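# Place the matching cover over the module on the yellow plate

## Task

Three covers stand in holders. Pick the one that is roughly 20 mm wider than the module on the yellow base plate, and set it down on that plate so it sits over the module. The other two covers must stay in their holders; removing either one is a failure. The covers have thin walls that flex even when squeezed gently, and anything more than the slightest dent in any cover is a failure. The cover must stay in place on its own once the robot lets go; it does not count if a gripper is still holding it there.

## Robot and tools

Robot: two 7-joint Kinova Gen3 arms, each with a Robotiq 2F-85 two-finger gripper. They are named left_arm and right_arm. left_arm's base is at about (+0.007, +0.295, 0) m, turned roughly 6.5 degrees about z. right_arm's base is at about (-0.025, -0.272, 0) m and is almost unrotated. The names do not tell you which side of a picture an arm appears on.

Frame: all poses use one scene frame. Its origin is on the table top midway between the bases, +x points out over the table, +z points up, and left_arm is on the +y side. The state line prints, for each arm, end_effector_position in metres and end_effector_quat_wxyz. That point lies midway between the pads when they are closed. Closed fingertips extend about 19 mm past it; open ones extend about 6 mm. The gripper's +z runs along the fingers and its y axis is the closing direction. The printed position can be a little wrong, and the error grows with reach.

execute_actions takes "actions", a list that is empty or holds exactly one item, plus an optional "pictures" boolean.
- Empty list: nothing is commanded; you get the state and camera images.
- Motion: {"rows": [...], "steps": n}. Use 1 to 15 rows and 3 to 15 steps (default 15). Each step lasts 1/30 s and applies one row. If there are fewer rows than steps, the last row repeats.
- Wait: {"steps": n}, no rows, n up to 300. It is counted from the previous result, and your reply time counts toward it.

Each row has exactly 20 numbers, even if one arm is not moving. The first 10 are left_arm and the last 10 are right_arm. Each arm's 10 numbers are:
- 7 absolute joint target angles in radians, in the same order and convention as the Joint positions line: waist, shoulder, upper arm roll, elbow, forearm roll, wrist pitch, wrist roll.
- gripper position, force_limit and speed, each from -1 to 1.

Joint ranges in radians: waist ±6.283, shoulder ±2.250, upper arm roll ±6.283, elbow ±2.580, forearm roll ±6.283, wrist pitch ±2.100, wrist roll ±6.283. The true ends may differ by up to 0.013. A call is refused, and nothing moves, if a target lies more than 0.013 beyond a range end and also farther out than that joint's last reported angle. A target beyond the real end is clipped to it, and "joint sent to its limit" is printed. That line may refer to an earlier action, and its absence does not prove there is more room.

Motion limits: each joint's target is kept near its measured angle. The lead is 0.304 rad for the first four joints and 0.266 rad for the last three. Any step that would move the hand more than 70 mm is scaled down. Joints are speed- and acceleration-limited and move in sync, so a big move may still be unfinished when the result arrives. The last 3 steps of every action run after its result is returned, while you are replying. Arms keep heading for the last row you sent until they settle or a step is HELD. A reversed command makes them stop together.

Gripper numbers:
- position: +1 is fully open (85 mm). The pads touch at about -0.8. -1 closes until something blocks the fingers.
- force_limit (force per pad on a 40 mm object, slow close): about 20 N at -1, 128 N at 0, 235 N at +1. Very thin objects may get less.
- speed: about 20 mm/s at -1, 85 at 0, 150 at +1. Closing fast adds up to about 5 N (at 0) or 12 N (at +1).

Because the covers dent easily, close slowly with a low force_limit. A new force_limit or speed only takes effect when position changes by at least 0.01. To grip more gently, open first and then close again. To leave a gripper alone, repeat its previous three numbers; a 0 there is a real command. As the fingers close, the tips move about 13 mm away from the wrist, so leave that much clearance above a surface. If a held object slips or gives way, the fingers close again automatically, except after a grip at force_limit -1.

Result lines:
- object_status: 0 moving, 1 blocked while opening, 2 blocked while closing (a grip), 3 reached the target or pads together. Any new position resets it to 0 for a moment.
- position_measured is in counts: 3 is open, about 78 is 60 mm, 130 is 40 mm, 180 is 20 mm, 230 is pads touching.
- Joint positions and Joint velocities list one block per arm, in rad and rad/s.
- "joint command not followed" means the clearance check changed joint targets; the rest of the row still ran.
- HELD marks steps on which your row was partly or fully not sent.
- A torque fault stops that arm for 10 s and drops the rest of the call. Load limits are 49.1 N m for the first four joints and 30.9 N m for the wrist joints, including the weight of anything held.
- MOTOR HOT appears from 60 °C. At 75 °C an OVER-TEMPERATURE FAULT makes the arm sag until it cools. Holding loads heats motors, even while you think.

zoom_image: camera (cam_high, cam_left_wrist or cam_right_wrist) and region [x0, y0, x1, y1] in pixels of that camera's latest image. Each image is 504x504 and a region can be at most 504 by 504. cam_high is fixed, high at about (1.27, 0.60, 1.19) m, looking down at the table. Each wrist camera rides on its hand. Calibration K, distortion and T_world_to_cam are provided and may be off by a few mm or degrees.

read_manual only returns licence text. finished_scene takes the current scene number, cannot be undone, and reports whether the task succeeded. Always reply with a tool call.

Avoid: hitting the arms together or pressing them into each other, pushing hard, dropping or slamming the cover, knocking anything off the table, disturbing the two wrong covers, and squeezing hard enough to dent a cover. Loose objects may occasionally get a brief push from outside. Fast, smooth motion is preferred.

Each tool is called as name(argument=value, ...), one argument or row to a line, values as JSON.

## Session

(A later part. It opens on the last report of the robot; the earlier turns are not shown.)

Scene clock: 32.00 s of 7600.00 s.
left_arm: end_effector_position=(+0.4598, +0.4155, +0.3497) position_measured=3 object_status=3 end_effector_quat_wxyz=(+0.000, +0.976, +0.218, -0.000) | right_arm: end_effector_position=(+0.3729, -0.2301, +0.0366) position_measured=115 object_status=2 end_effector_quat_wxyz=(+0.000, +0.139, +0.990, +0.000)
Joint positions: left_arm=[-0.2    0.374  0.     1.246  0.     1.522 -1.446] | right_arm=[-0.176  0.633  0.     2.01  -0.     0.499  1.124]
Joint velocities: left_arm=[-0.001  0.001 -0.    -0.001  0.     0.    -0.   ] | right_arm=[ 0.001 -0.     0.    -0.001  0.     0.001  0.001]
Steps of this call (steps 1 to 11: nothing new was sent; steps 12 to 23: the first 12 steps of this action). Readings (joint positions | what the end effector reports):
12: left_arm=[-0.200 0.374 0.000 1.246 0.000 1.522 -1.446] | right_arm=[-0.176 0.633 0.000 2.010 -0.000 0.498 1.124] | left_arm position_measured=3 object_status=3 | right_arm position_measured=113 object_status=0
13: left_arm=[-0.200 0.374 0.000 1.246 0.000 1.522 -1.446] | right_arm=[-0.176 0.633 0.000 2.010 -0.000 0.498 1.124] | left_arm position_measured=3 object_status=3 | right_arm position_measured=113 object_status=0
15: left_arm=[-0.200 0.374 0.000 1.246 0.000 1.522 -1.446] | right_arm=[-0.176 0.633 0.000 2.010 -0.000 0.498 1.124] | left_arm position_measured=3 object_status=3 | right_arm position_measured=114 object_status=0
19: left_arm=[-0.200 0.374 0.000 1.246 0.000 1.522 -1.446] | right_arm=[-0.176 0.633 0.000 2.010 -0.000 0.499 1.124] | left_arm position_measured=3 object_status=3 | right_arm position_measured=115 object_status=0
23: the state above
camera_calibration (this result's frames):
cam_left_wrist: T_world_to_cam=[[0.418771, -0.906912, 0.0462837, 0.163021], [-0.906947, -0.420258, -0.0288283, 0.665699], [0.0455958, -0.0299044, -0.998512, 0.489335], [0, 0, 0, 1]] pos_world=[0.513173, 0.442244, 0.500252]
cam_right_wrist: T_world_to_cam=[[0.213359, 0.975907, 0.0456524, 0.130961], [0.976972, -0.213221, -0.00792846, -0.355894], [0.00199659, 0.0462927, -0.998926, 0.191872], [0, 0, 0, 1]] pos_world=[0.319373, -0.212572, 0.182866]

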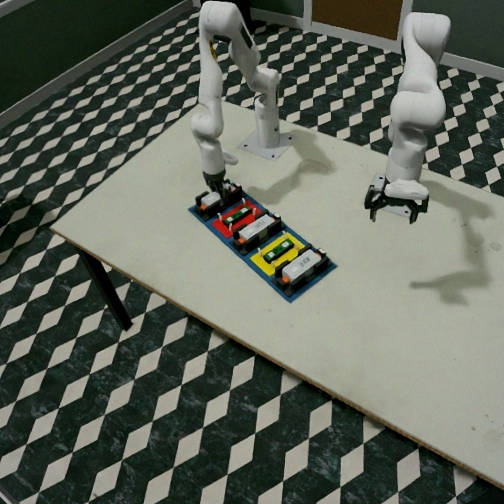

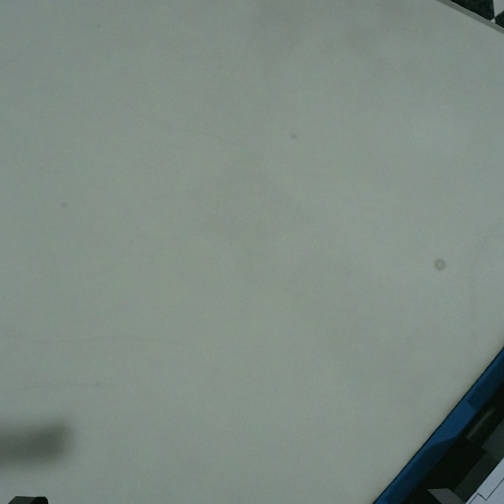

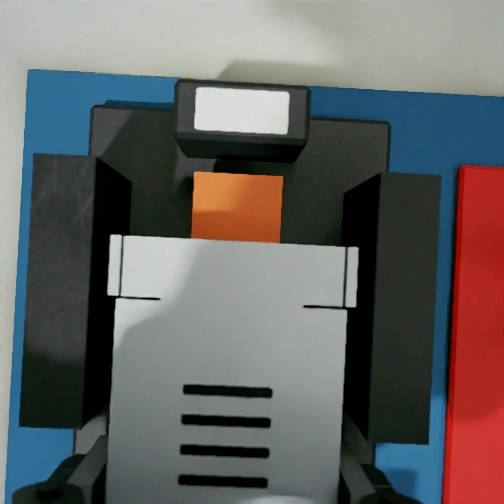

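execute_actions(
  actions=[
    {"rows": [
[-0.2, 0.374, 0.0, 1.246, 0.0, 1.522, -1.446, 1, -1, 0, -0.1761, 0.6318, 0.0, 2.0092, 0.0, 0.5005, 1.1245, 0.0873, -0.83, -1],
[-0.2, 0.374, 0.0, 1.246, 0.0, 1.522, -1.446, 1, -1, 0, -0.1761, 0.6304, 0.0, 2.0088, 0.0, 0.5024, 1.1245, 0.0873, -0.83, -1],
[-0.2, 0.374, 0.0, 1.246, 0.0, 1.522, -1.446, 1, -1, 0, -0.1761, 0.6290, 0.0, 2.0084, 0.0, 0.5043, 1.1245, 0.0873, -0.83, -1],
[-0.2, 0.374, 0.0, 1.246, 0.0, 1.522, -1.446, 1, -1, 0, -0.1761, 0.6275, 0.0, 2.0079, 0.0, 0.5062, 1.1245, 0.0873, -0.83, -1],
[-0.2, 0.374, 0.0, 1.246, 0.0, 1.522, -1.446, 1, -1, 0, -0.1761, 0.6261, 0.0, 2.0075, 0.0, 0.5081, 1.1245, 0.0873, -0.83, -1],
[-0.2, 0.374, 0.0, 1.246, 0.0, 1.522, -1.446, 1, -1, 0, -0.1761, 0.6246, 0.0, 2.0070, 0.0, 0.5100, 1.1245, 0.0873, -0.83, -1],
[-0.2, 0.374, 0.0, 1.246, 0.0, 1.522, -1.446, 1, -1, 0, -0.1761, 0.6232, 0.0, 2.0066, 0.0, 0.5118, 1.1245, 0.0873, -0.83, -1],
[-0.2, 0.374, 0.0, 1.246, 0.0, 1.522, -1.446, 1, -1, 0, -0.1761, 0.6217, 0.0, 2.0062, 0.0, 0.5137, 1.1245, 0.0873, -0.83, -1],
[-0.2, 0.374, 0.0, 1.246, 0.0, 1.522, -1.446, 1, -1, 0, -0.1761, 0.6203, 0.0, 2.0057, 0.0, 0.5156, 1.1245, 0.0873, -0.83, -1],
[-0.2, 0.374, 0.0, 1.246, 0.0, 1.522, -1.446, 1, -1, 0, -0.1761, 0.6188, 0.0, 2.0053, 0.0, 0.5175, 1.1245, 0.0873, -0.83, -1]
], "steps": 15},
  ],
)

execute_actions(
  actions=[
    {"steps": 8},
  ],
  pictures=true,
)

zoom_image(
  camera="cam_right_wrist",
  region=[80, 220, 180, 320],
)

zoom_image(
  camera="cam_right_wrist",
  region=[290, 230, 390, 330],
)

Scene clock: 32.83 s of 7600.00 s.
left_arm: end_effector_position=(+0.4598, +0.4155, +0.3497) position_measured=3 object_status=3 end_effector_quat_wxyz=(+0.000, +0.976, +0.218, -0.000) | right_arm: end_effector_position=(+0.3720, -0.2300, +0.0380) position_measured=115 object_status=2 end_effector_quat_wxyz=(-0.003, +0.139, +0.990, -0.001)
Joint positions: left_arm=[-0.2    0.374  0.     1.246  0.     1.522 -1.446] | right_arm=[-0.176  0.631 -0.     2.006 -0.001  0.51   1.124]
Joint velocities: left_arm=[ 0.001 -0.    -0.001  0.001 -0.    -0.001 -0.   ] | right_arm=[-0.     0.001 -0.002 -0.011 -0.001  0.019  0.   ]
Steps of this call (steps 1 to 3: the last 3 steps of your previous action; steps 4 to 13: the robot went on to your last target; steps 14 to 25: the first 12 steps of this action). Readings (joint positions | what the end effector reports):
14: left_arm=[-0.200 0.374 0.000 1.246 0.000 1.522 -1.446] | right_arm=[-0.176 0.633 0.000 2.010 -0.000 0.499 1.124] | left_arm position_measured=3 object_status=3 | right_arm position_measured=115 object_status=2
15: left_arm=[-0.200 0.374 0.000 1.246 0.000 1.522 -1.446] | right_arm=[-0.176 0.633 0.000 2.010 -0.000 0.499 1.124] | left_arm position_measured=3 object_status=3 | right_arm position_measured=115 object_status=2
17: left_arm=[-0.200 0.374 0.000 1.246 0.000 1.522 -1.446] | right_arm=[-0.176 0.632 -0.000 2.009 -0.000 0.501 1.124] | left_arm position_measured=3 object_status=3 | right_arm position_measured=115 object_status=2
21: left_arm=[-0.200 0.374 0.000 1.246 0.000 1.522 -1.446] | right_arm=[-0.176 0.632 -0.000 2.008 -0.000 0.505 1.124] | left_arm position_measured=3 object_status=3 | right_arm position_measured=115 object_status=2
25: the state above

Scene clock: 33.10 s of 7600.00 s.
left_arm: end_effector_position=(+0.4598, +0.4155, +0.3497) position_measured=3 object_status=3 end_effector_quat_wxyz=(+0.000, +0.976, +0.218, -0.000) | right_arm: end_effector_position=(+0.3720, -0.2300, +0.0380) position_measured=115 object_status=2 end_effector_quat_wxyz=(-0.003, +0.139, +0.990, -0.001)
Joint positions: left_arm=[-0.2    0.374  0.     1.246  0.     1.522 -1.446] | right_arm=[-0.176  0.632 -0.     2.005 -0.001  0.511  1.124]
Joint velocities: left_arm=[-0.     0.002 -0.001  0.001 -0.     0.    -0.001] | right_arm=[ 0.001  0.001 -0.001  0.002  0.    -0.    -0.001]
Kept back: nothing.
Steps of this call (steps 1 to 3: the last 3 steps of your previous action; steps 4 to 8: the robot went on to your last target). Readings (joint positions | what the end effector reports):
1: left_arm=[-0.200 0.374 0.000 1.246 0.000 1.522 -1.446] | right_arm=[-0.176 0.631 -0.000 2.006 -0.001 0.510 1.124] | left_arm position_measured=3 object_status=3 | right_arm position_measured=115 object_status=2
2: left_arm=[-0.200 0.374 0.000 1.246 0.000 1.522 -1.446] | right_arm=[-0.176 0.631 -0.000 2.005 -0.001 0.511 1.124] | left_arm position_measured=3 object_status=3 | right_arm position_measured=115 object_status=2
4: left_arm=[-0.200 0.374 -0.000 1.246 0.000 1.522 -1.446] | right_arm=[-0.176 0.631 -0.000 2.005 -0.001 0.511 1.124] | left_arm position_measured=3 object_status=3 | right_arm position_measured=115 object_status=2
8: the state above
camera_calibration (this result's frames):
cam_left_wrist: T_world_to_cam=[[0.41877, -0.906912, 0.0462837, 0.163021], [-0.906947, -0.420258, -0.0288285, 0.665699], [0.045596, -0.0299043, -0.998512, 0.489335], [0, 0, 0, 1]] pos_world=[0.513173, 0.442244, 0.500253]
cam_right_wrist: T_world_to_cam=[[0.214526, 0.975743, 0.0436452, 0.130581], [0.976708, -0.214105, -0.0141528, -0.354887], [-0.00446484, 0.0456648, -0.998947, 0.195476], [0, 0, 0, 1]] pos_world=[0.319481, -0.212323, 0.184548]

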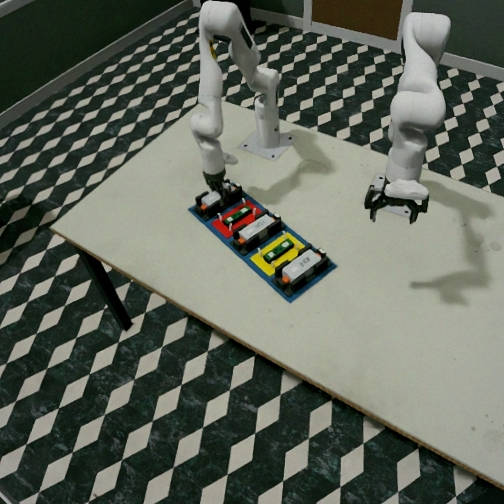

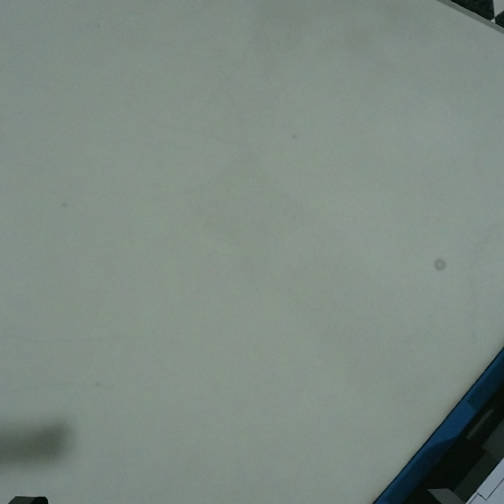

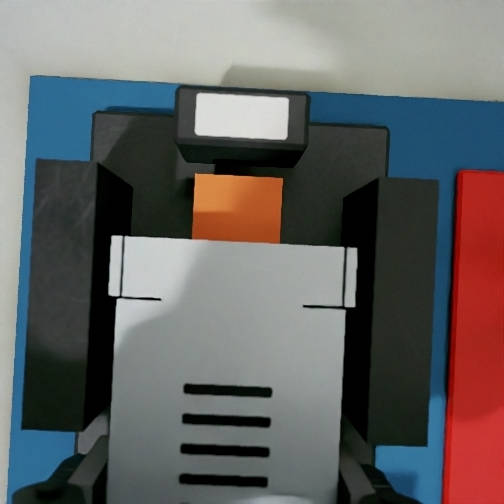

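Region (80, 220, 180, 320) of cam_right_wrist's 504x504 image, scaled by 5.040.

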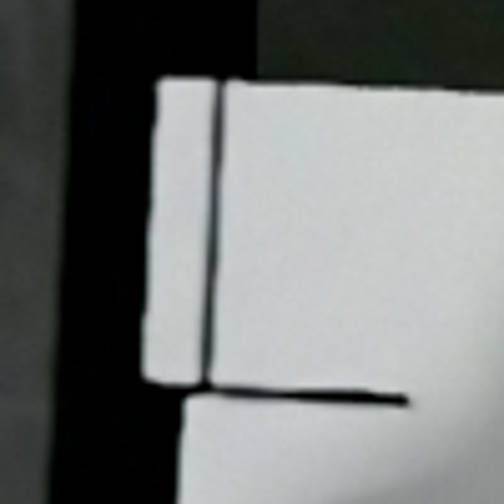

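Region (290, 230, 390, 330) of cam_right_wrist's 504x504 image, scaled by 5.040.

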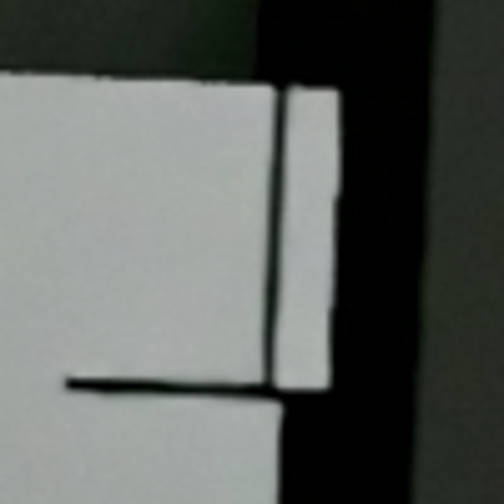

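execute_actions(
  actions=[
    {"rows": [
[-0.2, 0.374, 0.0, 1.246, 0.0, 1.522, -1.446, 1, -1, 0, -0.1761, 0.6188, 0.0, 2.0048, 0.0, 0.5140, 1.1245, 0.0873, -0.83, -1],
[-0.2, 0.374, 0.0, 1.246, 0.0, 1.522, -1.446, 1, -1, 0, -0.1761, 0.6188, 0.0, 2.0045, 0.0, 0.5100, 1.1245, 0.0873, -0.83, -1],
[-0.2, 0.374, 0.0, 1.246, 0.0, 1.522, -1.446, 1, -1, 0, -0.1761, 0.6188, 0.0, 2.0043, 0.0, 0.5060, 1.1245, 0.0873, -0.83, -1],
[-0.2, 0.374, 0.0, 1.246, 0.0, 1.522, -1.446, 1, -1, 0, -0.1761, 0.6188, 0.0, 2.0043, 0.0, 0.5030, 1.1245, 0.0873, -0.83, -1],
[-0.2, 0.374, 0.0, 1.246, 0.0, 1.522, -1.446, 1, -1, 0, -0.1761, 0.6176, 0.0, 2.0039, 0.0, 0.5030, 1.1245, 0.0873, -0.83, -1],
[-0.2, 0.374, 0.0, 1.246, 0.0, 1.522, -1.446, 1, -1, 0, -0.1761, 0.6164, 0.0, 2.0035, 0.0, 0.5030, 1.1245, 0.0873, -0.83, -1],
[-0.2, 0.374, 0.0, 1.246, 0.0, 1.522, -1.446, 1, -1, 0, -0.1761, 0.6152, 0.0, 2.0031, 0.0, 0.5035, 1.1245, 0.0873, -0.83, -1],
[-0.2, 0.374, 0.0, 1.246, 0.0, 1.522, -1.446, 1, -1, 0, -0.1761, 0.6140, 0.0, 2.0027, 0.0, 0.5047, 1.1245, 0.0873, -0.83, -1],
[-0.2, 0.374, 0.0, 1.246, 0.0, 1.522, -1.446, 1, -1, 0, -0.1761, 0.6129, 0.0, 2.0023, 0.0, 0.5059, 1.1245, 0.0873, -0.83, -1],
[-0.2, 0.374, 0.0, 1.246, 0.0, 1.522, -1.446, 1, -1, 0, -0.1761, 0.6118, 0.0, 2.0019, 0.0, 0.5071, 1.1245, 0.0873, -0.83, -1]
], "steps": 15},
  ],
)

execute_actions(
  actions=[
    {"steps": 8},
  ],
  pictures=true,
)

zoom_image(
  camera="cam_right_wrist",
  region=[80, 220, 180, 320],
)

zoom_image(
  camera="cam_right_wrist",
  region=[290, 230, 390, 330],
)

Scene clock: 34.77 s of 7600.00 s.
left_arm: end_effector_position=(+0.4598, +0.4155, +0.3497) position_measured=3 object_status=3 end_effector_quat_wxyz=(+0.000, +0.976, +0.218, -0.000) | right_arm: end_effector_position=(+0.3730, -0.2300, +0.0392) position_measured=115 object_status=2 end_effector_quat_wxyz=(+0.000, +0.139, +0.990, +0.000)
Joint positions: left_arm=[-0.2    0.374  0.     1.246 -0.     1.522 -1.446] | right_arm=[-0.176  0.627 -0.     2.008 -0.001  0.506  1.124]
Joint velocities: left_arm=[-0.     0.001  0.001  0.002 -0.    -0.001 -0.001] | right_arm=[-0.001  0.001 -0.001 -0.001 -0.     0.003 -0.001]
Steps of this call (steps 1 to 15: the robot went on to your last target; steps 16 to 38: nothing new was sent; steps 39 to 50: the first 12 steps of this action). Readings (joint positions | what the end effector reports):
39: left_arm=[-0.200 0.374 0.000 1.246 0.000 1.522 -1.446] | right_arm=[-0.176 0.632 -0.000 2.005 -0.001 0.511 1.124] | left_arm position_measured=3 object_status=3 | right_arm position_measured=115 object_status=2
40: left_arm=[-0.200 0.374 0.000 1.246 -0.000 1.522 -1.446] | right_arm=[-0.176 0.632 -0.000 2.005 -0.001 0.510 1.124] | left_arm position_measured=3 object_status=3 | right_arm position_measured=115 object_status=2
42: left_arm=[-0.200 0.374 0.000 1.246 0.000 1.522 -1.446] | right_arm=[-0.176 0.631 -0.000 2.006 -0.001 0.507 1.124] | left_arm position_measured=3 object_status=3 | right_arm position_measured=115 object_status=2
46: left_arm=[-0.200 0.374 0.000 1.246 -0.000 1.522 -1.446] | right_arm=[-0.176 0.630 -0.000 2.008 -0.001 0.504 1.124] | left_arm position_measured=3 object_status=3 | right_arm position_measured=115 object_status=2
50: the state above

Scene clock: 35.03 s of 7600.00 s.
left_arm: end_effector_position=(+0.4598, +0.4155, +0.3497) position_measured=3 object_status=3 end_effector_quat_wxyz=(+0.000, +0.976, +0.218, -0.000) | right_arm: end_effector_position=(+0.3730, -0.2300, +0.0392) position_measured=115 object_status=2 end_effector_quat_wxyz=(-0.000, +0.139, +0.990, +0.000)
Joint positions: left_arm=[-0.2    0.374  0.     1.246  0.     1.522 -1.446] | right_arm=[-0.176  0.628 -0.     2.008 -0.001  0.506  1.124]
Joint velocities: left_arm=[ 0.001  0.002  0.    -0.002 -0.    -0.001 -0.   ] | right_arm=[ 0.001  0.    -0.    -0.     0.001  0.    -0.001]
Kept back: nothing.
Steps of this call (steps 1 to 3: the last 3 steps of your previous action; steps 4 to 8: the robot went on to your last target). Readings (joint positions | what the end effector reports):
1: left_arm=[-0.200 0.374 0.000 1.246 0.000 1.522 -1.446] | right_arm=[-0.176 0.628 -0.000 2.008 -0.001 0.506 1.124] | left_arm position_measured=3 object_status=3 | right_arm position_measured=115 object_status=2
2: left_arm=[-0.200 0.374 0.000 1.246 0.000 1.522 -1.446] | right_arm=[-0.176 0.628 -0.000 2.008 -0.001 0.506 1.124] | left_arm position_measured=3 object_status=3 | right_arm position_measured=115 object_status=2
4: left_arm=[-0.200 0.374 0.000 1.246 0.000 1.522 -1.446] | right_arm=[-0.176 0.628 -0.000 2.008 -0.001 0.506 1.124] | left_arm position_measured=3 object_status=3 | right_arm position_measured=115 object_status=2
8: the state above
camera_calibration (this result's frames):
cam_left_wrist: T_world_to_cam=[[0.418771, -0.906912, 0.0462838, 0.163021], [-0.906947, -0.420258, -0.0288285, 0.665699], [0.0455961, -0.0299044, -0.998512, 0.489335], [0, 0, 0, 1]] pos_world=[0.513173, 0.442244, 0.500253]
cam_right_wrist: T_world_to_cam=[[0.21446, 0.97565, 0.0459812, 0.130216], [0.976731, -0.214317, -0.00806684, -0.356174], [0.00198415, 0.0466412, -0.99891, 0.194469], [0, 0, 0, 1]] pos_world=[0.319574, -0.21245, 0.185397]

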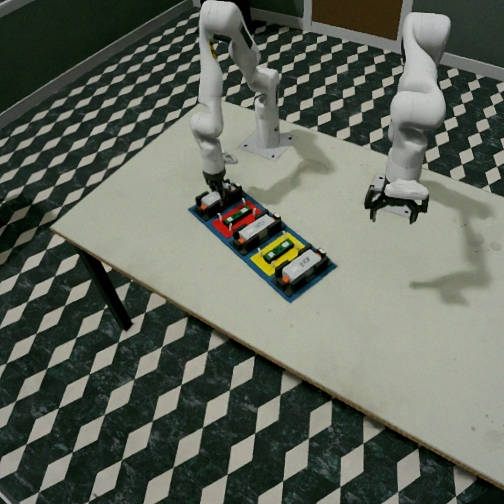

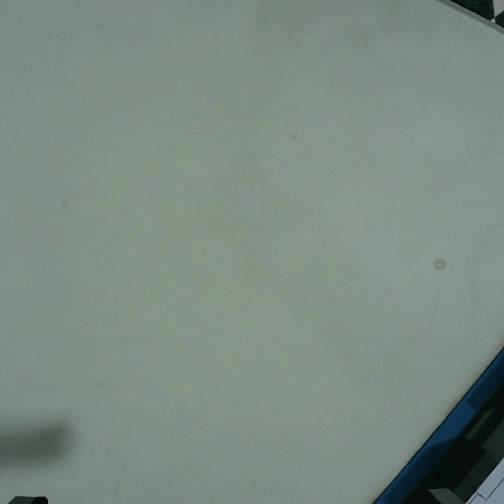

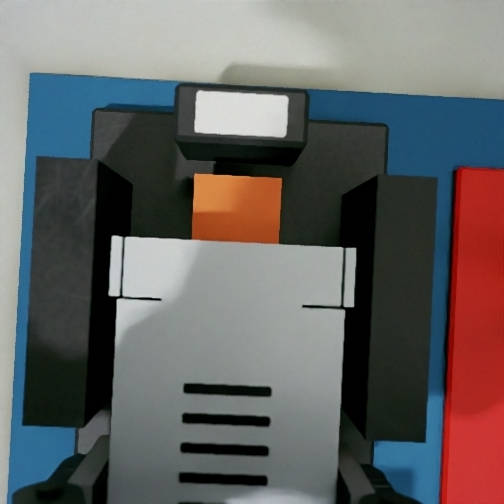

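Region (80, 220, 180, 320) of cam_right_wrist's 504x504 image, scaled by 5.040.

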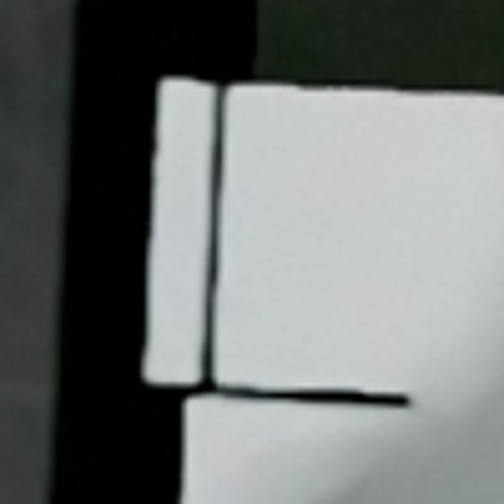

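Region (290, 230, 390, 330) of cam_right_wrist's 504x504 image, scaled by 5.040.

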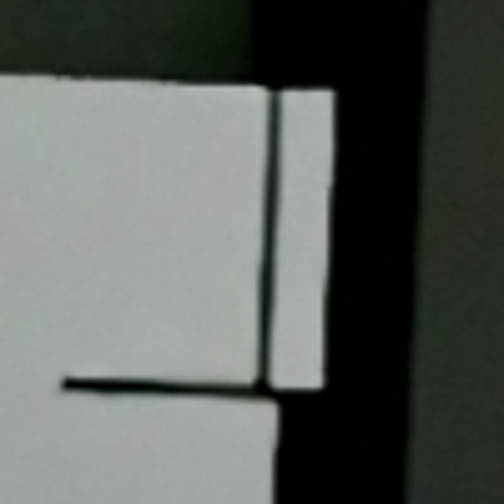

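execute_actions(
  actions=[
    {"rows": [
[-0.2, 0.374, 0.0, 1.246, 0.0, 1.522, -1.446, 1, -1, 0, -0.1761, 0.6275, 0.0, 2.0079, 0.0, 0.5062, 1.1245, 0.0873, -0.83, -1],
[-0.2, 0.374, 0.0, 1.246, 0.0, 1.522, -1.446, 1, -1, 0, -0.1761, 0.6275, 0.0, 2.0079, 0.0, 0.5062, 1.1245, 0.0873, -0.83, -1],
[-0.2, 0.374, 0.0, 1.246, 0.0, 1.522, -1.446, 1, -1, 0, -0.1761, 0.6275, 0.0, 2.0079, 0.0, 0.5062, 1.1245, 0.0635, -0.78, -1]
], "steps": 15},
  ],
)

execute_actions(
  actions=[
    {"steps": 5},
  ],
  pictures=true,
)

zoom_image(
  camera="cam_right_wrist",
  region=[80, 220, 180, 320],
)

zoom_image(
  camera="cam_right_wrist",
  region=[290, 230, 390, 330],
)

Scene clock: 36.03 s of 7600.00 s.
left_arm: end_effector_position=(+0.4598, +0.4155, +0.3497) position_measured=3 object_status=3 end_effector_quat_wxyz=(+0.000, +0.976, +0.218, -0.000) | right_arm: end_effector_position=(+0.3727, -0.2301, +0.0386) position_measured=117 object_status=2 end_effector_quat_wxyz=(-0.001, +0.139, +0.990, -0.000)
Joint positions: left_arm=[-0.2    0.374  0.     1.246  0.     1.522 -1.446] | right_arm=[-0.176  0.629  0.     2.008 -0.001  0.506  1.124]
Joint velocities: left_arm=[-0.001  0.    -0.    -0.001  0.    -0.001  0.001] | right_arm=[-0.001  0.002  0.     0.     0.002 -0.001  0.   ]
Steps of this call (steps 1 to 15: the robot went on to your last target; steps 16 to 18: nothing new was sent; steps 19 to 30: the first 12 steps of this action). Readings (joint positions | what the end effector reports):
19: left_arm=[-0.200 0.374 0.000 1.246 0.000 1.522 -1.446] | right_arm=[-0.176 0.629 -0.000 2.008 -0.001 0.506 1.124] | left_arm position_measured=3 object_status=3 | right_arm position_measured=115 object_status=2
20: left_arm=[-0.200 0.374 0.000 1.246 0.000 1.522 -1.446] | right_arm=[-0.176 0.630 -0.000 2.007 -0.001 0.506 1.124] | left_arm position_measured=3 object_status=3 | right_arm position_measured=115 object_status=2
22: left_arm=[-0.200 0.374 0.000 1.246 0.000 1.522 -1.446] | right_arm=[-0.176 0.630 0.000 2.007 -0.001 0.507 1.124] | left_arm position_measured=3 object_status=3 | right_arm position_measured=115 object_status=0
26: left_arm=[-0.200 0.374 0.000 1.246 0.000 1.522 -1.446] | right_arm=[-0.176 0.629 0.000 2.008 -0.001 0.506 1.124] | left_arm position_measured=3 object_status=3 | right_arm position_measured=117 object_status=0
30: the state above

Scene clock: 36.20 s of 7600.00 s.
left_arm: end_effector_position=(+0.4598, +0.4155, +0.3497) position_measured=3 object_status=3 end_effector_quat_wxyz=(+0.000, +0.976, +0.218, -0.000) | right_arm: end_effector_position=(+0.3727, -0.2301, +0.0386) position_measured=117 object_status=2 end_effector_quat_wxyz=(-0.001, +0.139, +0.990, -0.000)
Joint positions: left_arm=[-0.2    0.374  0.     1.246  0.     1.522 -1.446] | right_arm=[-0.176  0.629  0.     2.008 -0.001  0.506  1.124]
Joint velocities: left_arm=[ 0.001 -0.001 -0.001  0.001 -0.    -0.     0.001] | right_arm=[-0.    -0.     0.001  0.     0.001 -0.     0.001]
Kept back: nothing.
Steps of this call (steps 1 to 3: the last 3 steps of your previous action; steps 4 to 5: the robot went on to your last target). Readings (joint positions | what the end effector reports):
1: left_arm=[-0.200 0.374 0.000 1.246 0.000 1.522 -1.446] | right_arm=[-0.176 0.629 0.000 2.008 -0.001 0.506 1.124] | left_arm position_measured=3 object_status=3 | right_arm position_measured=117 object_status=2
2: left_arm=[-0.200 0.374 0.000 1.246 0.000 1.522 -1.446] | right_arm=[-0.176 0.629 0.000 2.008 -0.001 0.506 1.124] | left_arm position_measured=3 object_status=3 | right_arm position_measured=117 object_status=2
4: left_arm=[-0.200 0.374 0.000 1.246 0.000 1.522 -1.446] | right_arm=[-0.176 0.629 0.000 2.008 -0.001 0.506 1.124] | left_arm position_measured=3 object_status=3 | right_arm position_measured=117 object_status=2
5: the state above
camera_calibration (this result's frames):
cam_left_wrist: T_world_to_cam=[[0.41877, -0.906912, 0.0462837, 0.163021], [-0.906947, -0.420258, -0.0288284, 0.665699], [0.0455959, -0.0299043, -0.998512, 0.489335], [0, 0, 0, 1]] pos_world=[0.513173, 0.442244, 0.500253]
cam_right_wrist: T_world_to_cam=[[0.214553, 0.975653, 0.0454784, 0.130382], [0.976712, -0.214357, -0.00918406, -0.355799], [0.000788184, 0.0463898, -0.998923, 0.194248], [0, 0, 0, 1]] pos_world=[0.319387, -0.212487, 0.184842]

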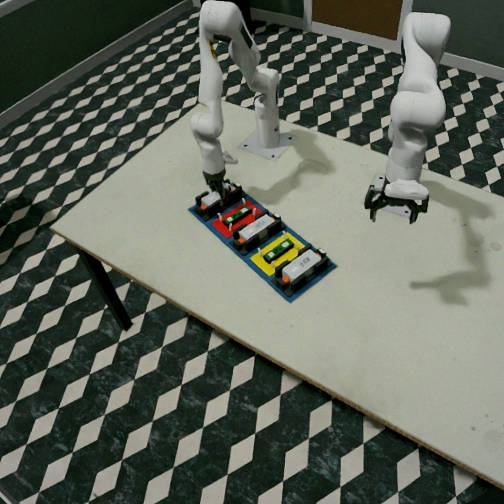

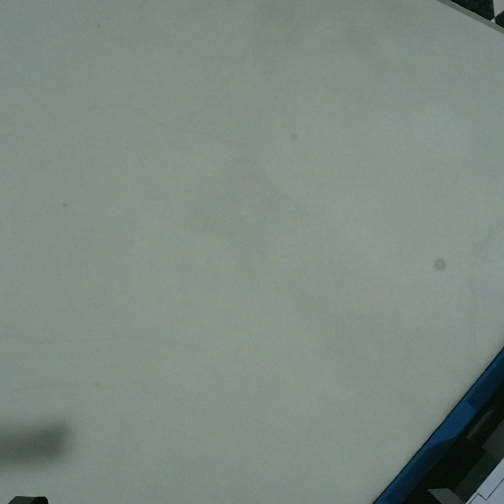

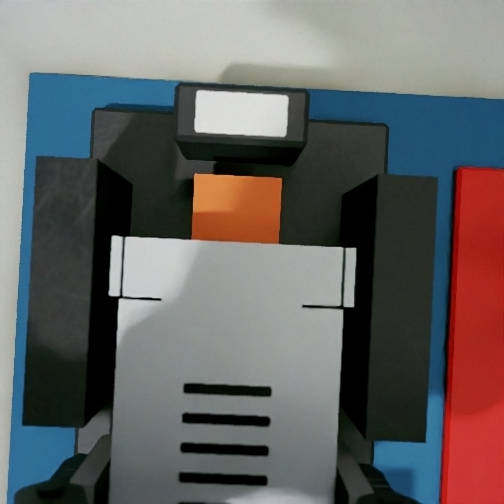

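Region (80, 220, 180, 320) of cam_right_wrist's 504x504 image, scaled by 5.040.

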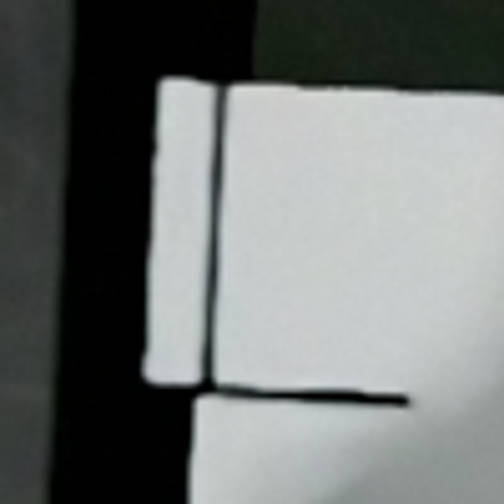

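Region (290, 230, 390, 330) of cam_right_wrist's 504x504 image, scaled by 5.040.

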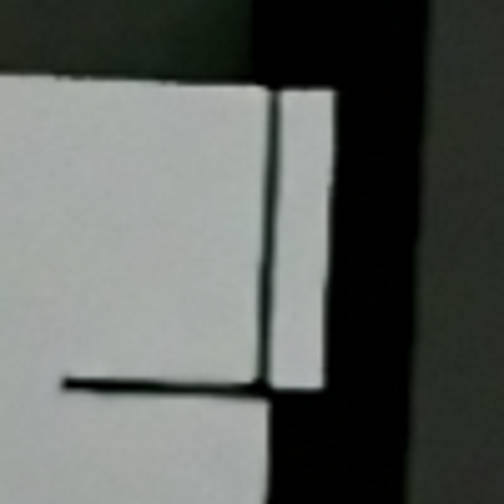

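execute_actions(
  actions=[
    {"rows": [
[-0.2, 0.374, 0.0, 1.246, 0.0, 1.522, -1.446, 1, -1, 0, -0.1761, 0.6246, 0.0, 2.0067, 0.0, 0.5047, 1.1245, 0.0635, -0.78, -1],
[-0.2, 0.374, 0.0, 1.246, 0.0, 1.522, -1.446, 1, -1, 0, -0.1761, 0.6219, 0.0, 2.0057, 0.0, 0.5050, 1.1245, 0.0635, -0.78, -1],
[-0.2, 0.374, 0.0, 1.246, 0.0, 1.522, -1.446, 1, -1, 0, -0.1761, 0.6192, 0.0, 2.0046, 0.0, 0.5053, 1.1245, 0.0635, -0.78, -1],
[-0.2, 0.374, 0.0, 1.246, 0.0, 1.522, -1.446, 1, -1, 0, -0.1761, 0.6164, 0.0, 2.0037, 0.0, 0.5056, 1.1245, 0.0635, -0.78, -1],
[-0.2, 0.374, 0.0, 1.246, 0.0, 1.522, -1.446, 1, -1, 0, -0.1761, 0.6137, 0.0, 2.0026, 0.0, 0.5059, 1.1245, 0.0635, -0.78, -1],
[-0.2, 0.374, 0.0, 1.246, 0.0, 1.522, -1.446, 1, -1, 0, -0.1761, 0.6115, 0.0, 2.0017, 0.0, 0.5062, 1.1245, 0.0635, -0.78, -1],
[-0.2, 0.374, 0.0, 1.246, 0.0, 1.522, -1.446, 1, -1, 0, -0.1761, 0.6098, 0.0, 2.0010, 0.0, 0.5065, 1.1245, 0.0635, -0.78, -1],
[-0.2, 0.374, 0.0, 1.246, 0.0, 1.522, -1.446, 1, -1, 0, -0.1761, 0.6081, 0.0, 2.0005, 0.0, 0.5068, 1.1245, 0.0635, -0.78, -1],
[-0.2, 0.374, 0.0, 1.246, 0.0, 1.522, -1.446, 1, -1, 0, -0.1761, 0.6069, 0.0, 2.0001, 0.0, 0.5082, 1.1245, 0.0635, -0.78, -1],
[-0.2, 0.374, 0.0, 1.246, 0.0, 1.522, -1.446, 1, -1, 0, -0.1761, 0.6058, 0.0, 1.9998, 0.0, 0.5097, 1.1245, 0.0635, -0.78, -1],
[-0.2, 0.374, 0.0, 1.246, 0.0, 1.522, -1.446, 1, -1, 0, -0.1761, 0.6047, 0.0, 1.9995, 0.0, 0.5111, 1.1245, 0.0635, -0.78, -1],
[-0.2, 0.374, 0.0, 1.246, 0.0, 1.522, -1.446, 1, -1, 0, -0.1761, 0.6034, 0.0, 1.9991, 0.0, 0.5129, 1.1245, 0.0635, -0.78, -1]
], "steps": 15},
  ],
)

execute_actions(
  actions=[
    {"steps": 8},
  ],
  pictures=true,
)

zoom_image(
  camera="cam_right_wrist",
  region=[80, 220, 180, 320],
)

zoom_image(
  camera="cam_right_wrist",
  region=[290, 230, 390, 330],
)

Scene clock: 37.67 s of 7600.00 s.
left_arm: end_effector_position=(+0.4598, +0.4155, +0.3497) position_measured=3 object_status=3 end_effector_quat_wxyz=(+0.000, +0.976, +0.218, -0.000) | right_arm: end_effector_position=(+0.3732, -0.2300, +0.0409) position_measured=117 object_status=2 end_effector_quat_wxyz=(+0.001, +0.139, +0.990, +0.000)
Joint positions: left_arm=[-0.2    0.374  0.     1.246  0.     1.522 -1.446] | right_arm=[-0.176  0.623 -0.     2.008 -0.     0.509  1.124]
Joint velocities: left_arm=[ 0.001  0.     0.     0.    -0.    -0.002  0.   ] | right_arm=[-0.002 -0.027  0.    -0.01   0.003  0.04   0.003]
Steps of this call (steps 1 to 15: the robot went on to your last target; steps 16 to 32: nothing new was sent; steps 33 to 44: the first 12 steps of this action). Readings (joint positions | what the end effector reports):
33: left_arm=[-0.200 0.374 0.000 1.246 0.000 1.522 -1.446] | right_arm=[-0.176 0.629 0.000 2.008 -0.001 0.506 1.124] | left_arm position_measured=3 object_status=3 | right_arm position_measured=117 object_status=2
34: left_arm=[-0.200 0.374 0.000 1.246 0.000 1.522 -1.446] | right_arm=[-0.176 0.628 0.000 2.008 -0.001 0.505 1.124] | left_arm position_measured=3 object_status=3 | right_arm position_measured=117 object_status=2
36: left_arm=[-0.200 0.374 0.000 1.246 -0.000 1.522 -1.446] | right_arm=[-0.176 0.627 -0.000 2.009 -0.001 0.505 1.124] | left_arm position_measured=3 object_status=3 | right_arm position_measured=117 object_status=2
40: left_arm=[-0.200 0.374 0.000 1.246 0.000 1.522 -1.446] | right_arm=[-0.176 0.626 -0.000 2.008 -0.001 0.505 1.124] | left_arm position_measured=3 object_status=3 | right_arm position_measured=117 object_status=2
44: the state above

Scene clock: 37.93 s of 7600.00 s.
left_arm: end_effector_position=(+0.4598, +0.4155, +0.3497) position_measured=3 object_status=3 end_effector_quat_wxyz=(+0.000, +0.976, +0.218, -0.000) | right_arm: end_effector_position=(+0.3732, -0.2300, +0.0417) position_measured=117 object_status=2 end_effector_quat_wxyz=(+0.000, +0.139, +0.990, +0.000)
Joint positions: left_arm=[-0.2    0.374  0.     1.246  0.     1.522 -1.446] | right_arm=[-0.176  0.622 -0.     2.007 -0.     0.512  1.124]
Joint velocities: left_arm=[ 0.001 -0.001 -0.001 -0.001 -0.     0.001 -0.001] | right_arm=[ 0.    -0.     0.001 -0.003  0.002  0.     0.001]
Kept back: nothing.
Steps of this call (steps 1 to 3: the last 3 steps of your previous action; steps 4 to 8: the robot went on to your last target). Readings (joint positions | what the end effector reports):
1: left_arm=[-0.200 0.374 0.000 1.246 0.000 1.522 -1.446] | right_arm=[-0.176 0.623 -0.000 2.007 -0.000 0.511 1.124] | left_arm position_measured=3 object_status=3 | right_arm position_measured=117 object_status=2
2: left_arm=[-0.200 0.374 0.000 1.246 0.000 1.522 -1.446] | right_arm=[-0.176 0.622 -0.000 2.007 -0.000 0.511 1.124] | left_arm position_measured=3 object_status=3 | right_arm position_measured=117 object_status=2
4: left_arm=[-0.200 0.374 0.000 1.246 0.000 1.522 -1.446] | right_arm=[-0.176 0.622 -0.000 2.007 -0.000 0.512 1.124] | left_arm position_measured=3 object_status=3 | right_arm position_measured=117 object_status=2
8: the state above
camera_calibration (this result's frames):
cam_left_wrist: T_world_to_cam=[[0.41877, -0.906912, 0.0462839, 0.163021], [-0.906947, -0.420258, -0.0288285, 0.665699], [0.0455961, -0.0299045, -0.998512, 0.489335], [0, 0, 0, 1]] pos_world=[0.513173, 0.442244, 0.500253]
cam_right_wrist: T_world_to_cam=[[0.213307, 0.975899, 0.0460628, 0.130529], [0.976982, -0.213199, -0.00729609, -0.356168], [0.0027003, 0.0465588, -0.998912, 0.196704], [0, 0, 0, 1]] pos_world=[0.319595, -0.212476, 0.187879]

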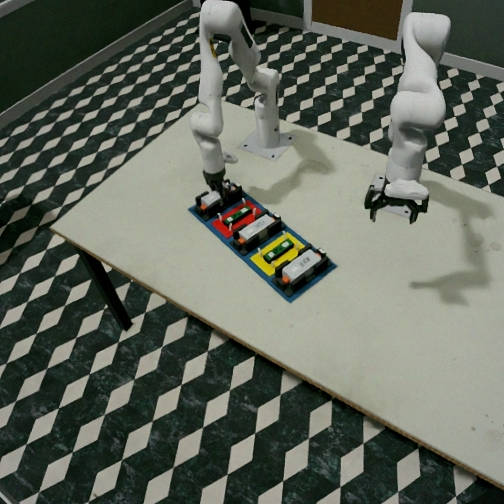

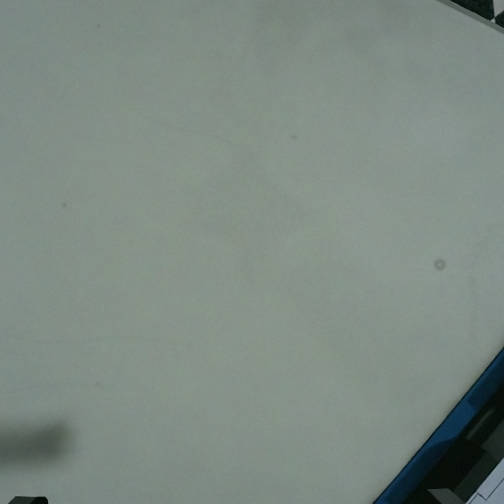

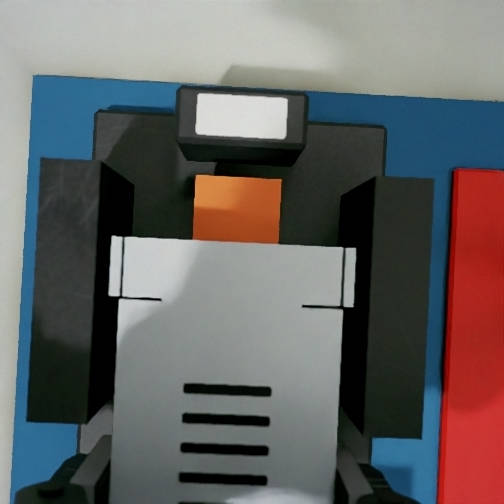

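Region (80, 220, 180, 320) of cam_right_wrist's 504x504 image, scaled by 5.040.

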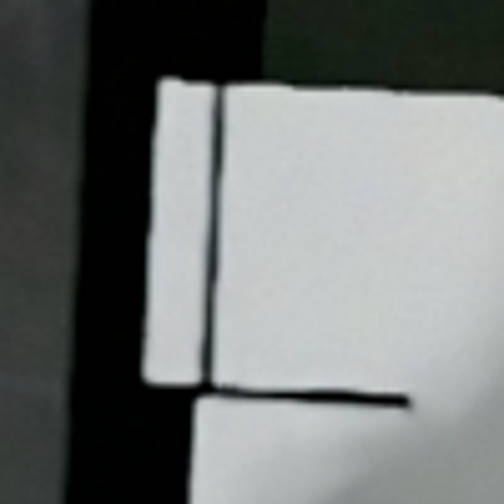

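Region (290, 230, 390, 330) of cam_right_wrist's 504x504 image, scaled by 5.040.

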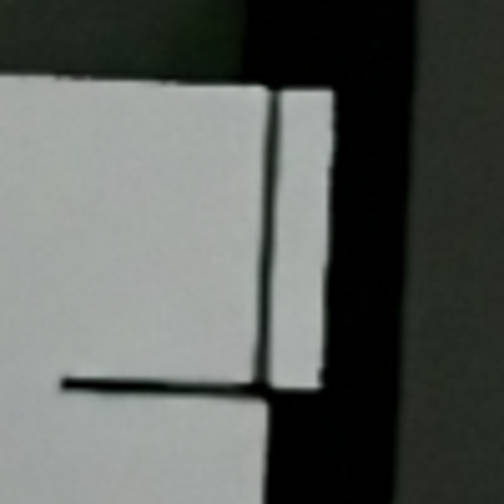

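execute_actions(
  actions=[
    {"rows": [
[-0.2, 0.374, 0.0, 1.246, 0.0, 1.522, -1.446, 1, -1, 0, -0.1761, 0.6148, 0.0, 2.0040, 0.0, 0.5118, 1.1245, 0.0635, -0.78, -1],
[-0.2, 0.374, 0.0, 1.246, 0.0, 1.522, -1.446, 1, -1, 0, -0.1761, 0.6093, 0.0, 2.0019, 0.0, 0.5124, 1.1245, 0.0635, -0.78, -1],
[-0.2, 0.374, 0.0, 1.246, 0.0, 1.522, -1.446, 1, -1, 0, -0.1761, 0.6054, 0.0, 2.0005, 0.0, 0.5129, 1.1245, 0.0635, -0.78, -1],
[-0.2, 0.374, 0.0, 1.246, 0.0, 1.522, -1.446, 1, -1, 0, -0.1761, 0.6028, 0.0, 1.9996, 0.0, 0.5135, 1.1245, 0.0635, -0.78, -1],
[-0.2, 0.374, 0.0, 1.246, 0.0, 1.522, -1.446, 1, -1, 0, -0.1761, 0.6016, 0.0, 1.9992, 0.0, 0.5149, 1.1245, 0.0635, -0.78, -1],
[-0.2, 0.374, 0.0, 1.246, 0.0, 1.522, -1.446, 1, -1, 0, -0.1761, 0.6003, 0.0, 1.9989, 0.0, 0.5166, 1.1245, 0.0635, -0.78, -1],
[-0.2, 0.374, 0.0, 1.246, 0.0, 1.522, -1.446, 1, -1, 0, -0.1761, 0.5989, 0.0, 1.9985, 0.0, 0.5184, 1.1245, 0.0635, -0.78, -1],
[-0.2, 0.374, 0.0, 1.246, 0.0, 1.522, -1.446, 1, -1, 0, -0.1761, 0.5976, 0.0, 1.9982, 0.0, 0.5201, 1.1245, 0.0635, -0.78, -1],
[-0.2, 0.374, 0.0, 1.246, 0.0, 1.522, -1.446, 1, -1, 0, -0.1761, 0.5962, 0.0, 1.9978, 0.0, 0.5218, 1.1245, 0.0635, -0.78, -1],
[-0.2, 0.374, 0.0, 1.246, 0.0, 1.522, -1.446, 1, -1, 0, -0.1761, 0.5948, 0.0, 1.9975, 0.0, 0.5235, 1.1245, 0.0635, -0.78, -1],
[-0.2, 0.374, 0.0, 1.246, 0.0, 1.522, -1.446, 1, -1, 0, -0.1761, 0.5935, 0.0, 1.9971, 0.0, 0.5252, 1.1245, 0.0635, -0.78, -1],
[-0.2, 0.374, 0.0, 1.246, 0.0, 1.522, -1.446, 1, -1, 0, -0.1761, 0.5921, 0.0, 1.9968, 0.0, 0.5270, 1.1245, 0.0635, -0.78, -1],
[-0.2, 0.374, 0.0, 1.246, 0.0, 1.522, -1.446, 1, -1, 0, -0.1761, 0.5907, 0.0, 1.9964, 0.0, 0.5287, 1.1245, 0.0635, -0.78, -1],
[-0.2, 0.374, 0.0, 1.246, 0.0, 1.522, -1.446, 1, -1, 0, -0.1761, 0.5894, 0.0, 1.9960, 0.0, 0.5304, 1.1245, 0.0635, -0.78, -1],
[-0.2, 0.374, 0.0, 1.246, 0.0, 1.522, -1.446, 1, -1, 0, -0.1761, 0.5881, 0.0, 1.9956, 0.0, 0.5321, 1.1245, 0.0635, -0.78, -1]
], "steps": 15},
  ],
)

execute_actions(
  actions=[
    {"steps": 8},
  ],
  pictures=true,
)

zoom_image(
  camera="cam_right_wrist",
  region=[80, 220, 180, 320],
)

zoom_image(
  camera="cam_right_wrist",
  region=[290, 230, 390, 330],
)

Scene clock: 40.50 s of 7600.00 s.
left_arm: end_effector_position=(+0.4598, +0.4155, +0.3497) position_measured=3 object_status=3 end_effector_quat_wxyz=(+0.000, +0.976, +0.218, -0.000) | right_arm: end_effector_position=(+0.3732, -0.2300, +0.0454) position_measured=117 object_status=2 end_effector_quat_wxyz=(+0.001, +0.139, +0.990, +0.000)
Joint positions: left_arm=[-0.2    0.374  0.     1.246  0.     1.522 -1.446] | right_arm=[-0.176  0.613 -0.     2.005 -0.     0.522  1.124]
Joint velocities: left_arm=[-0.     0.001 -0.001 -0.     0.     0.    -0.   ] | right_arm=[-0.001 -0.04   0.001 -0.01   0.004  0.05   0.002]
Steps of this call (steps 1 to 15: the robot went on to your last target; steps 16 to 65: nothing new was sent; steps 66 to 77: the first 12 steps of this action). Readings (joint positions | what the end effector reports):
66: left_arm=[-0.200 0.374 0.000 1.246 0.000 1.522 -1.446] | right_arm=[-0.176 0.623 -0.000 2.007 -0.000 0.512 1.124] | left_arm position_measured=3 object_status=3 | right_arm position_measured=117 object_status=2
67: left_arm=[-0.200 0.374 0.000 1.246 0.000 1.522 -1.446] | right_arm=[-0.176 0.623 -0.000 2.006 -0.000 0.512 1.124] | left_arm position_measured=3 object_status=3 | right_arm position_measured=117 object_status=2
69: left_arm=[-0.200 0.374 -0.000 1.246 0.000 1.522 -1.446] | right_arm=[-0.176 0.621 -0.000 2.007 -0.000 0.513 1.124] | left_arm position_measured=3 object_status=3 | right_arm position_measured=117 object_status=2
73: left_arm=[-0.200 0.374 0.000 1.246 0.000 1.522 -1.446] | right_arm=[-0.176 0.618 -0.000 2.006 -0.000 0.516 1.124] | left_arm position_measured=3 object_status=3 | right_arm position_measured=117 object_status=2
77: the state above

Scene clock: 40.77 s of 7600.00 s.
left_arm: end_effector_position=(+0.4598, +0.4155, +0.3497) position_measured=3 object_status=3 end_effector_quat_wxyz=(+0.000, +0.976, +0.218, -0.000) | right_arm: end_effector_position=(+0.3731, -0.2300, +0.0484) position_measured=117 object_status=2 end_effector_quat_wxyz=(+0.000, +0.139, +0.990, +0.000)
Joint positions: left_arm=[-0.2    0.374  0.     1.246  0.     1.522 -1.446] | right_arm=[-0.176  0.606 -0.     2.003 -0.     0.531  1.124]
Joint velocities: left_arm=[-0.001 -0.     0.    -0.001  0.     0.    -0.001] | right_arm=[ 0.001 -0.006 -0.001 -0.001  0.001  0.005  0.   ]
Kept back: nothing.
Steps of this call (steps 1 to 3: the last 3 steps of your previous action; steps 4 to 8: the robot went on to your last target). Readings (joint positions | what the end effector reports):
1: left_arm=[-0.200 0.374 0.000 1.246 0.000 1.522 -1.446] | right_arm=[-0.176 0.612 -0.000 2.005 -0.000 0.524 1.124] | left_arm position_measured=3 object_status=3 | right_arm position_measured=117 object_status=2
2: left_arm=[-0.200 0.374 0.000 1.246 0.000 1.522 -1.446] | right_arm=[-0.176 0.610 -0.000 2.004 -0.000 0.526 1.124] | left_arm position_measured=3 object_status=3 | right_arm position_measured=117 object_status=2
4: left_arm=[-0.200 0.374 0.000 1.246 0.000 1.522 -1.446] | right_arm=[-0.176 0.608 -0.000 2.004 -0.000 0.529 1.124] | left_arm position_measured=3 object_status=3 | right_arm position_measured=117 object_status=2
8: the state above
camera_calibration (this result's frames):
cam_left_wrist: T_world_to_cam=[[0.418771, -0.906912, 0.0462836, 0.163021], [-0.906947, -0.420258, -0.0288283, 0.665699], [0.0455958, -0.0299043, -0.998512, 0.489335], [0, 0, 0, 1]] pos_world=[0.513173, 0.442244, 0.500252]
cam_right_wrist: T_world_to_cam=[[0.213045, 0.975954, 0.0460989, 0.130349], [0.977038, -0.212947, -0.00708263, -0.356028], [0.00290432, 0.0465493, -0.998912, 0.203327], [0, 0, 0, 1]] pos_world=[0.319492, -0.212494, 0.194575]

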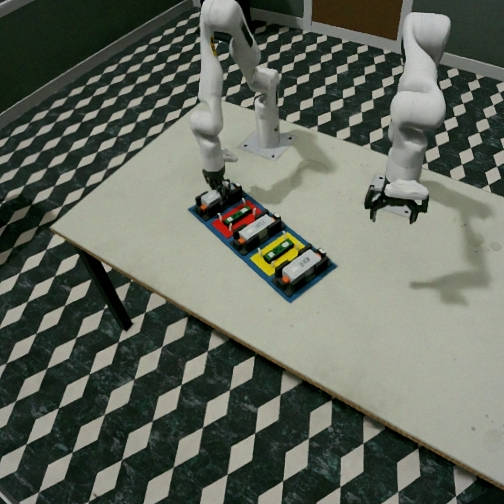

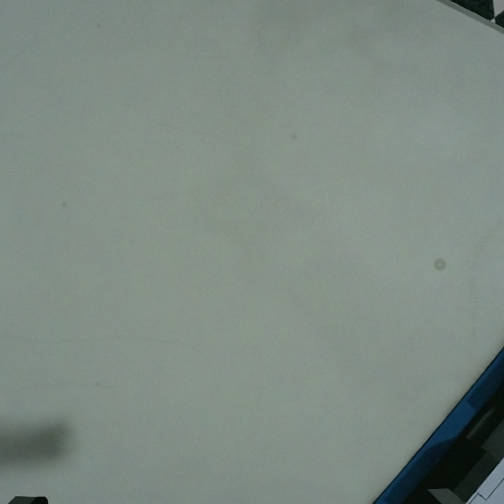

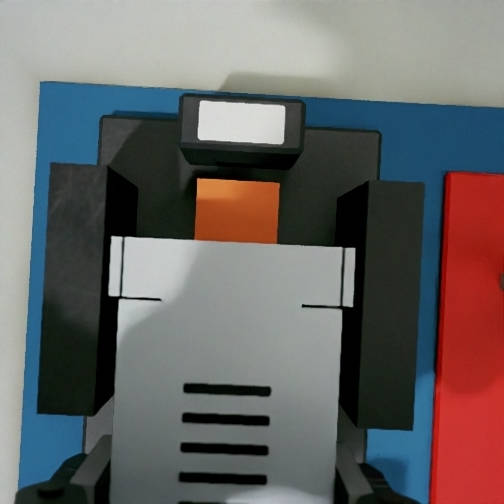

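Region (80, 220, 180, 320) of cam_right_wrist's 504x504 image, scaled by 5.040.

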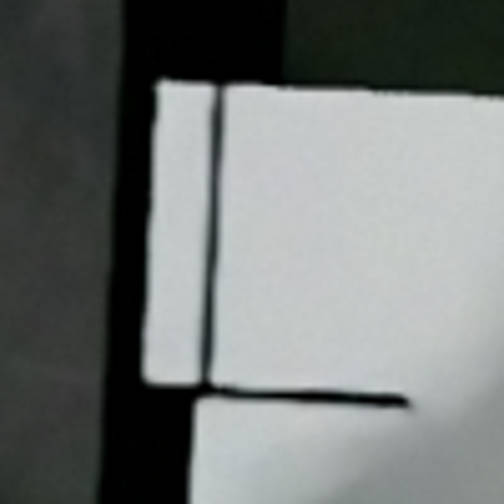

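Region (290, 230, 390, 330) of cam_right_wrist's 504x504 image, scaled by 5.040.

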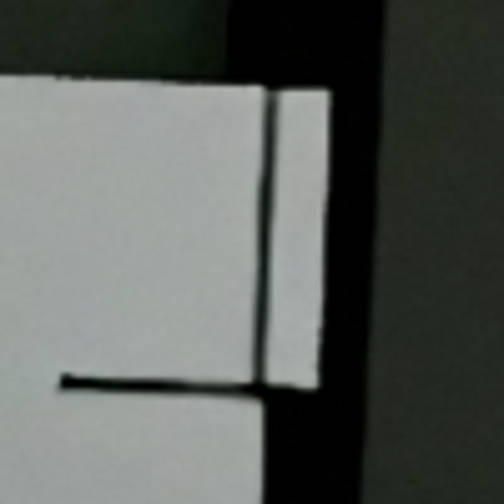

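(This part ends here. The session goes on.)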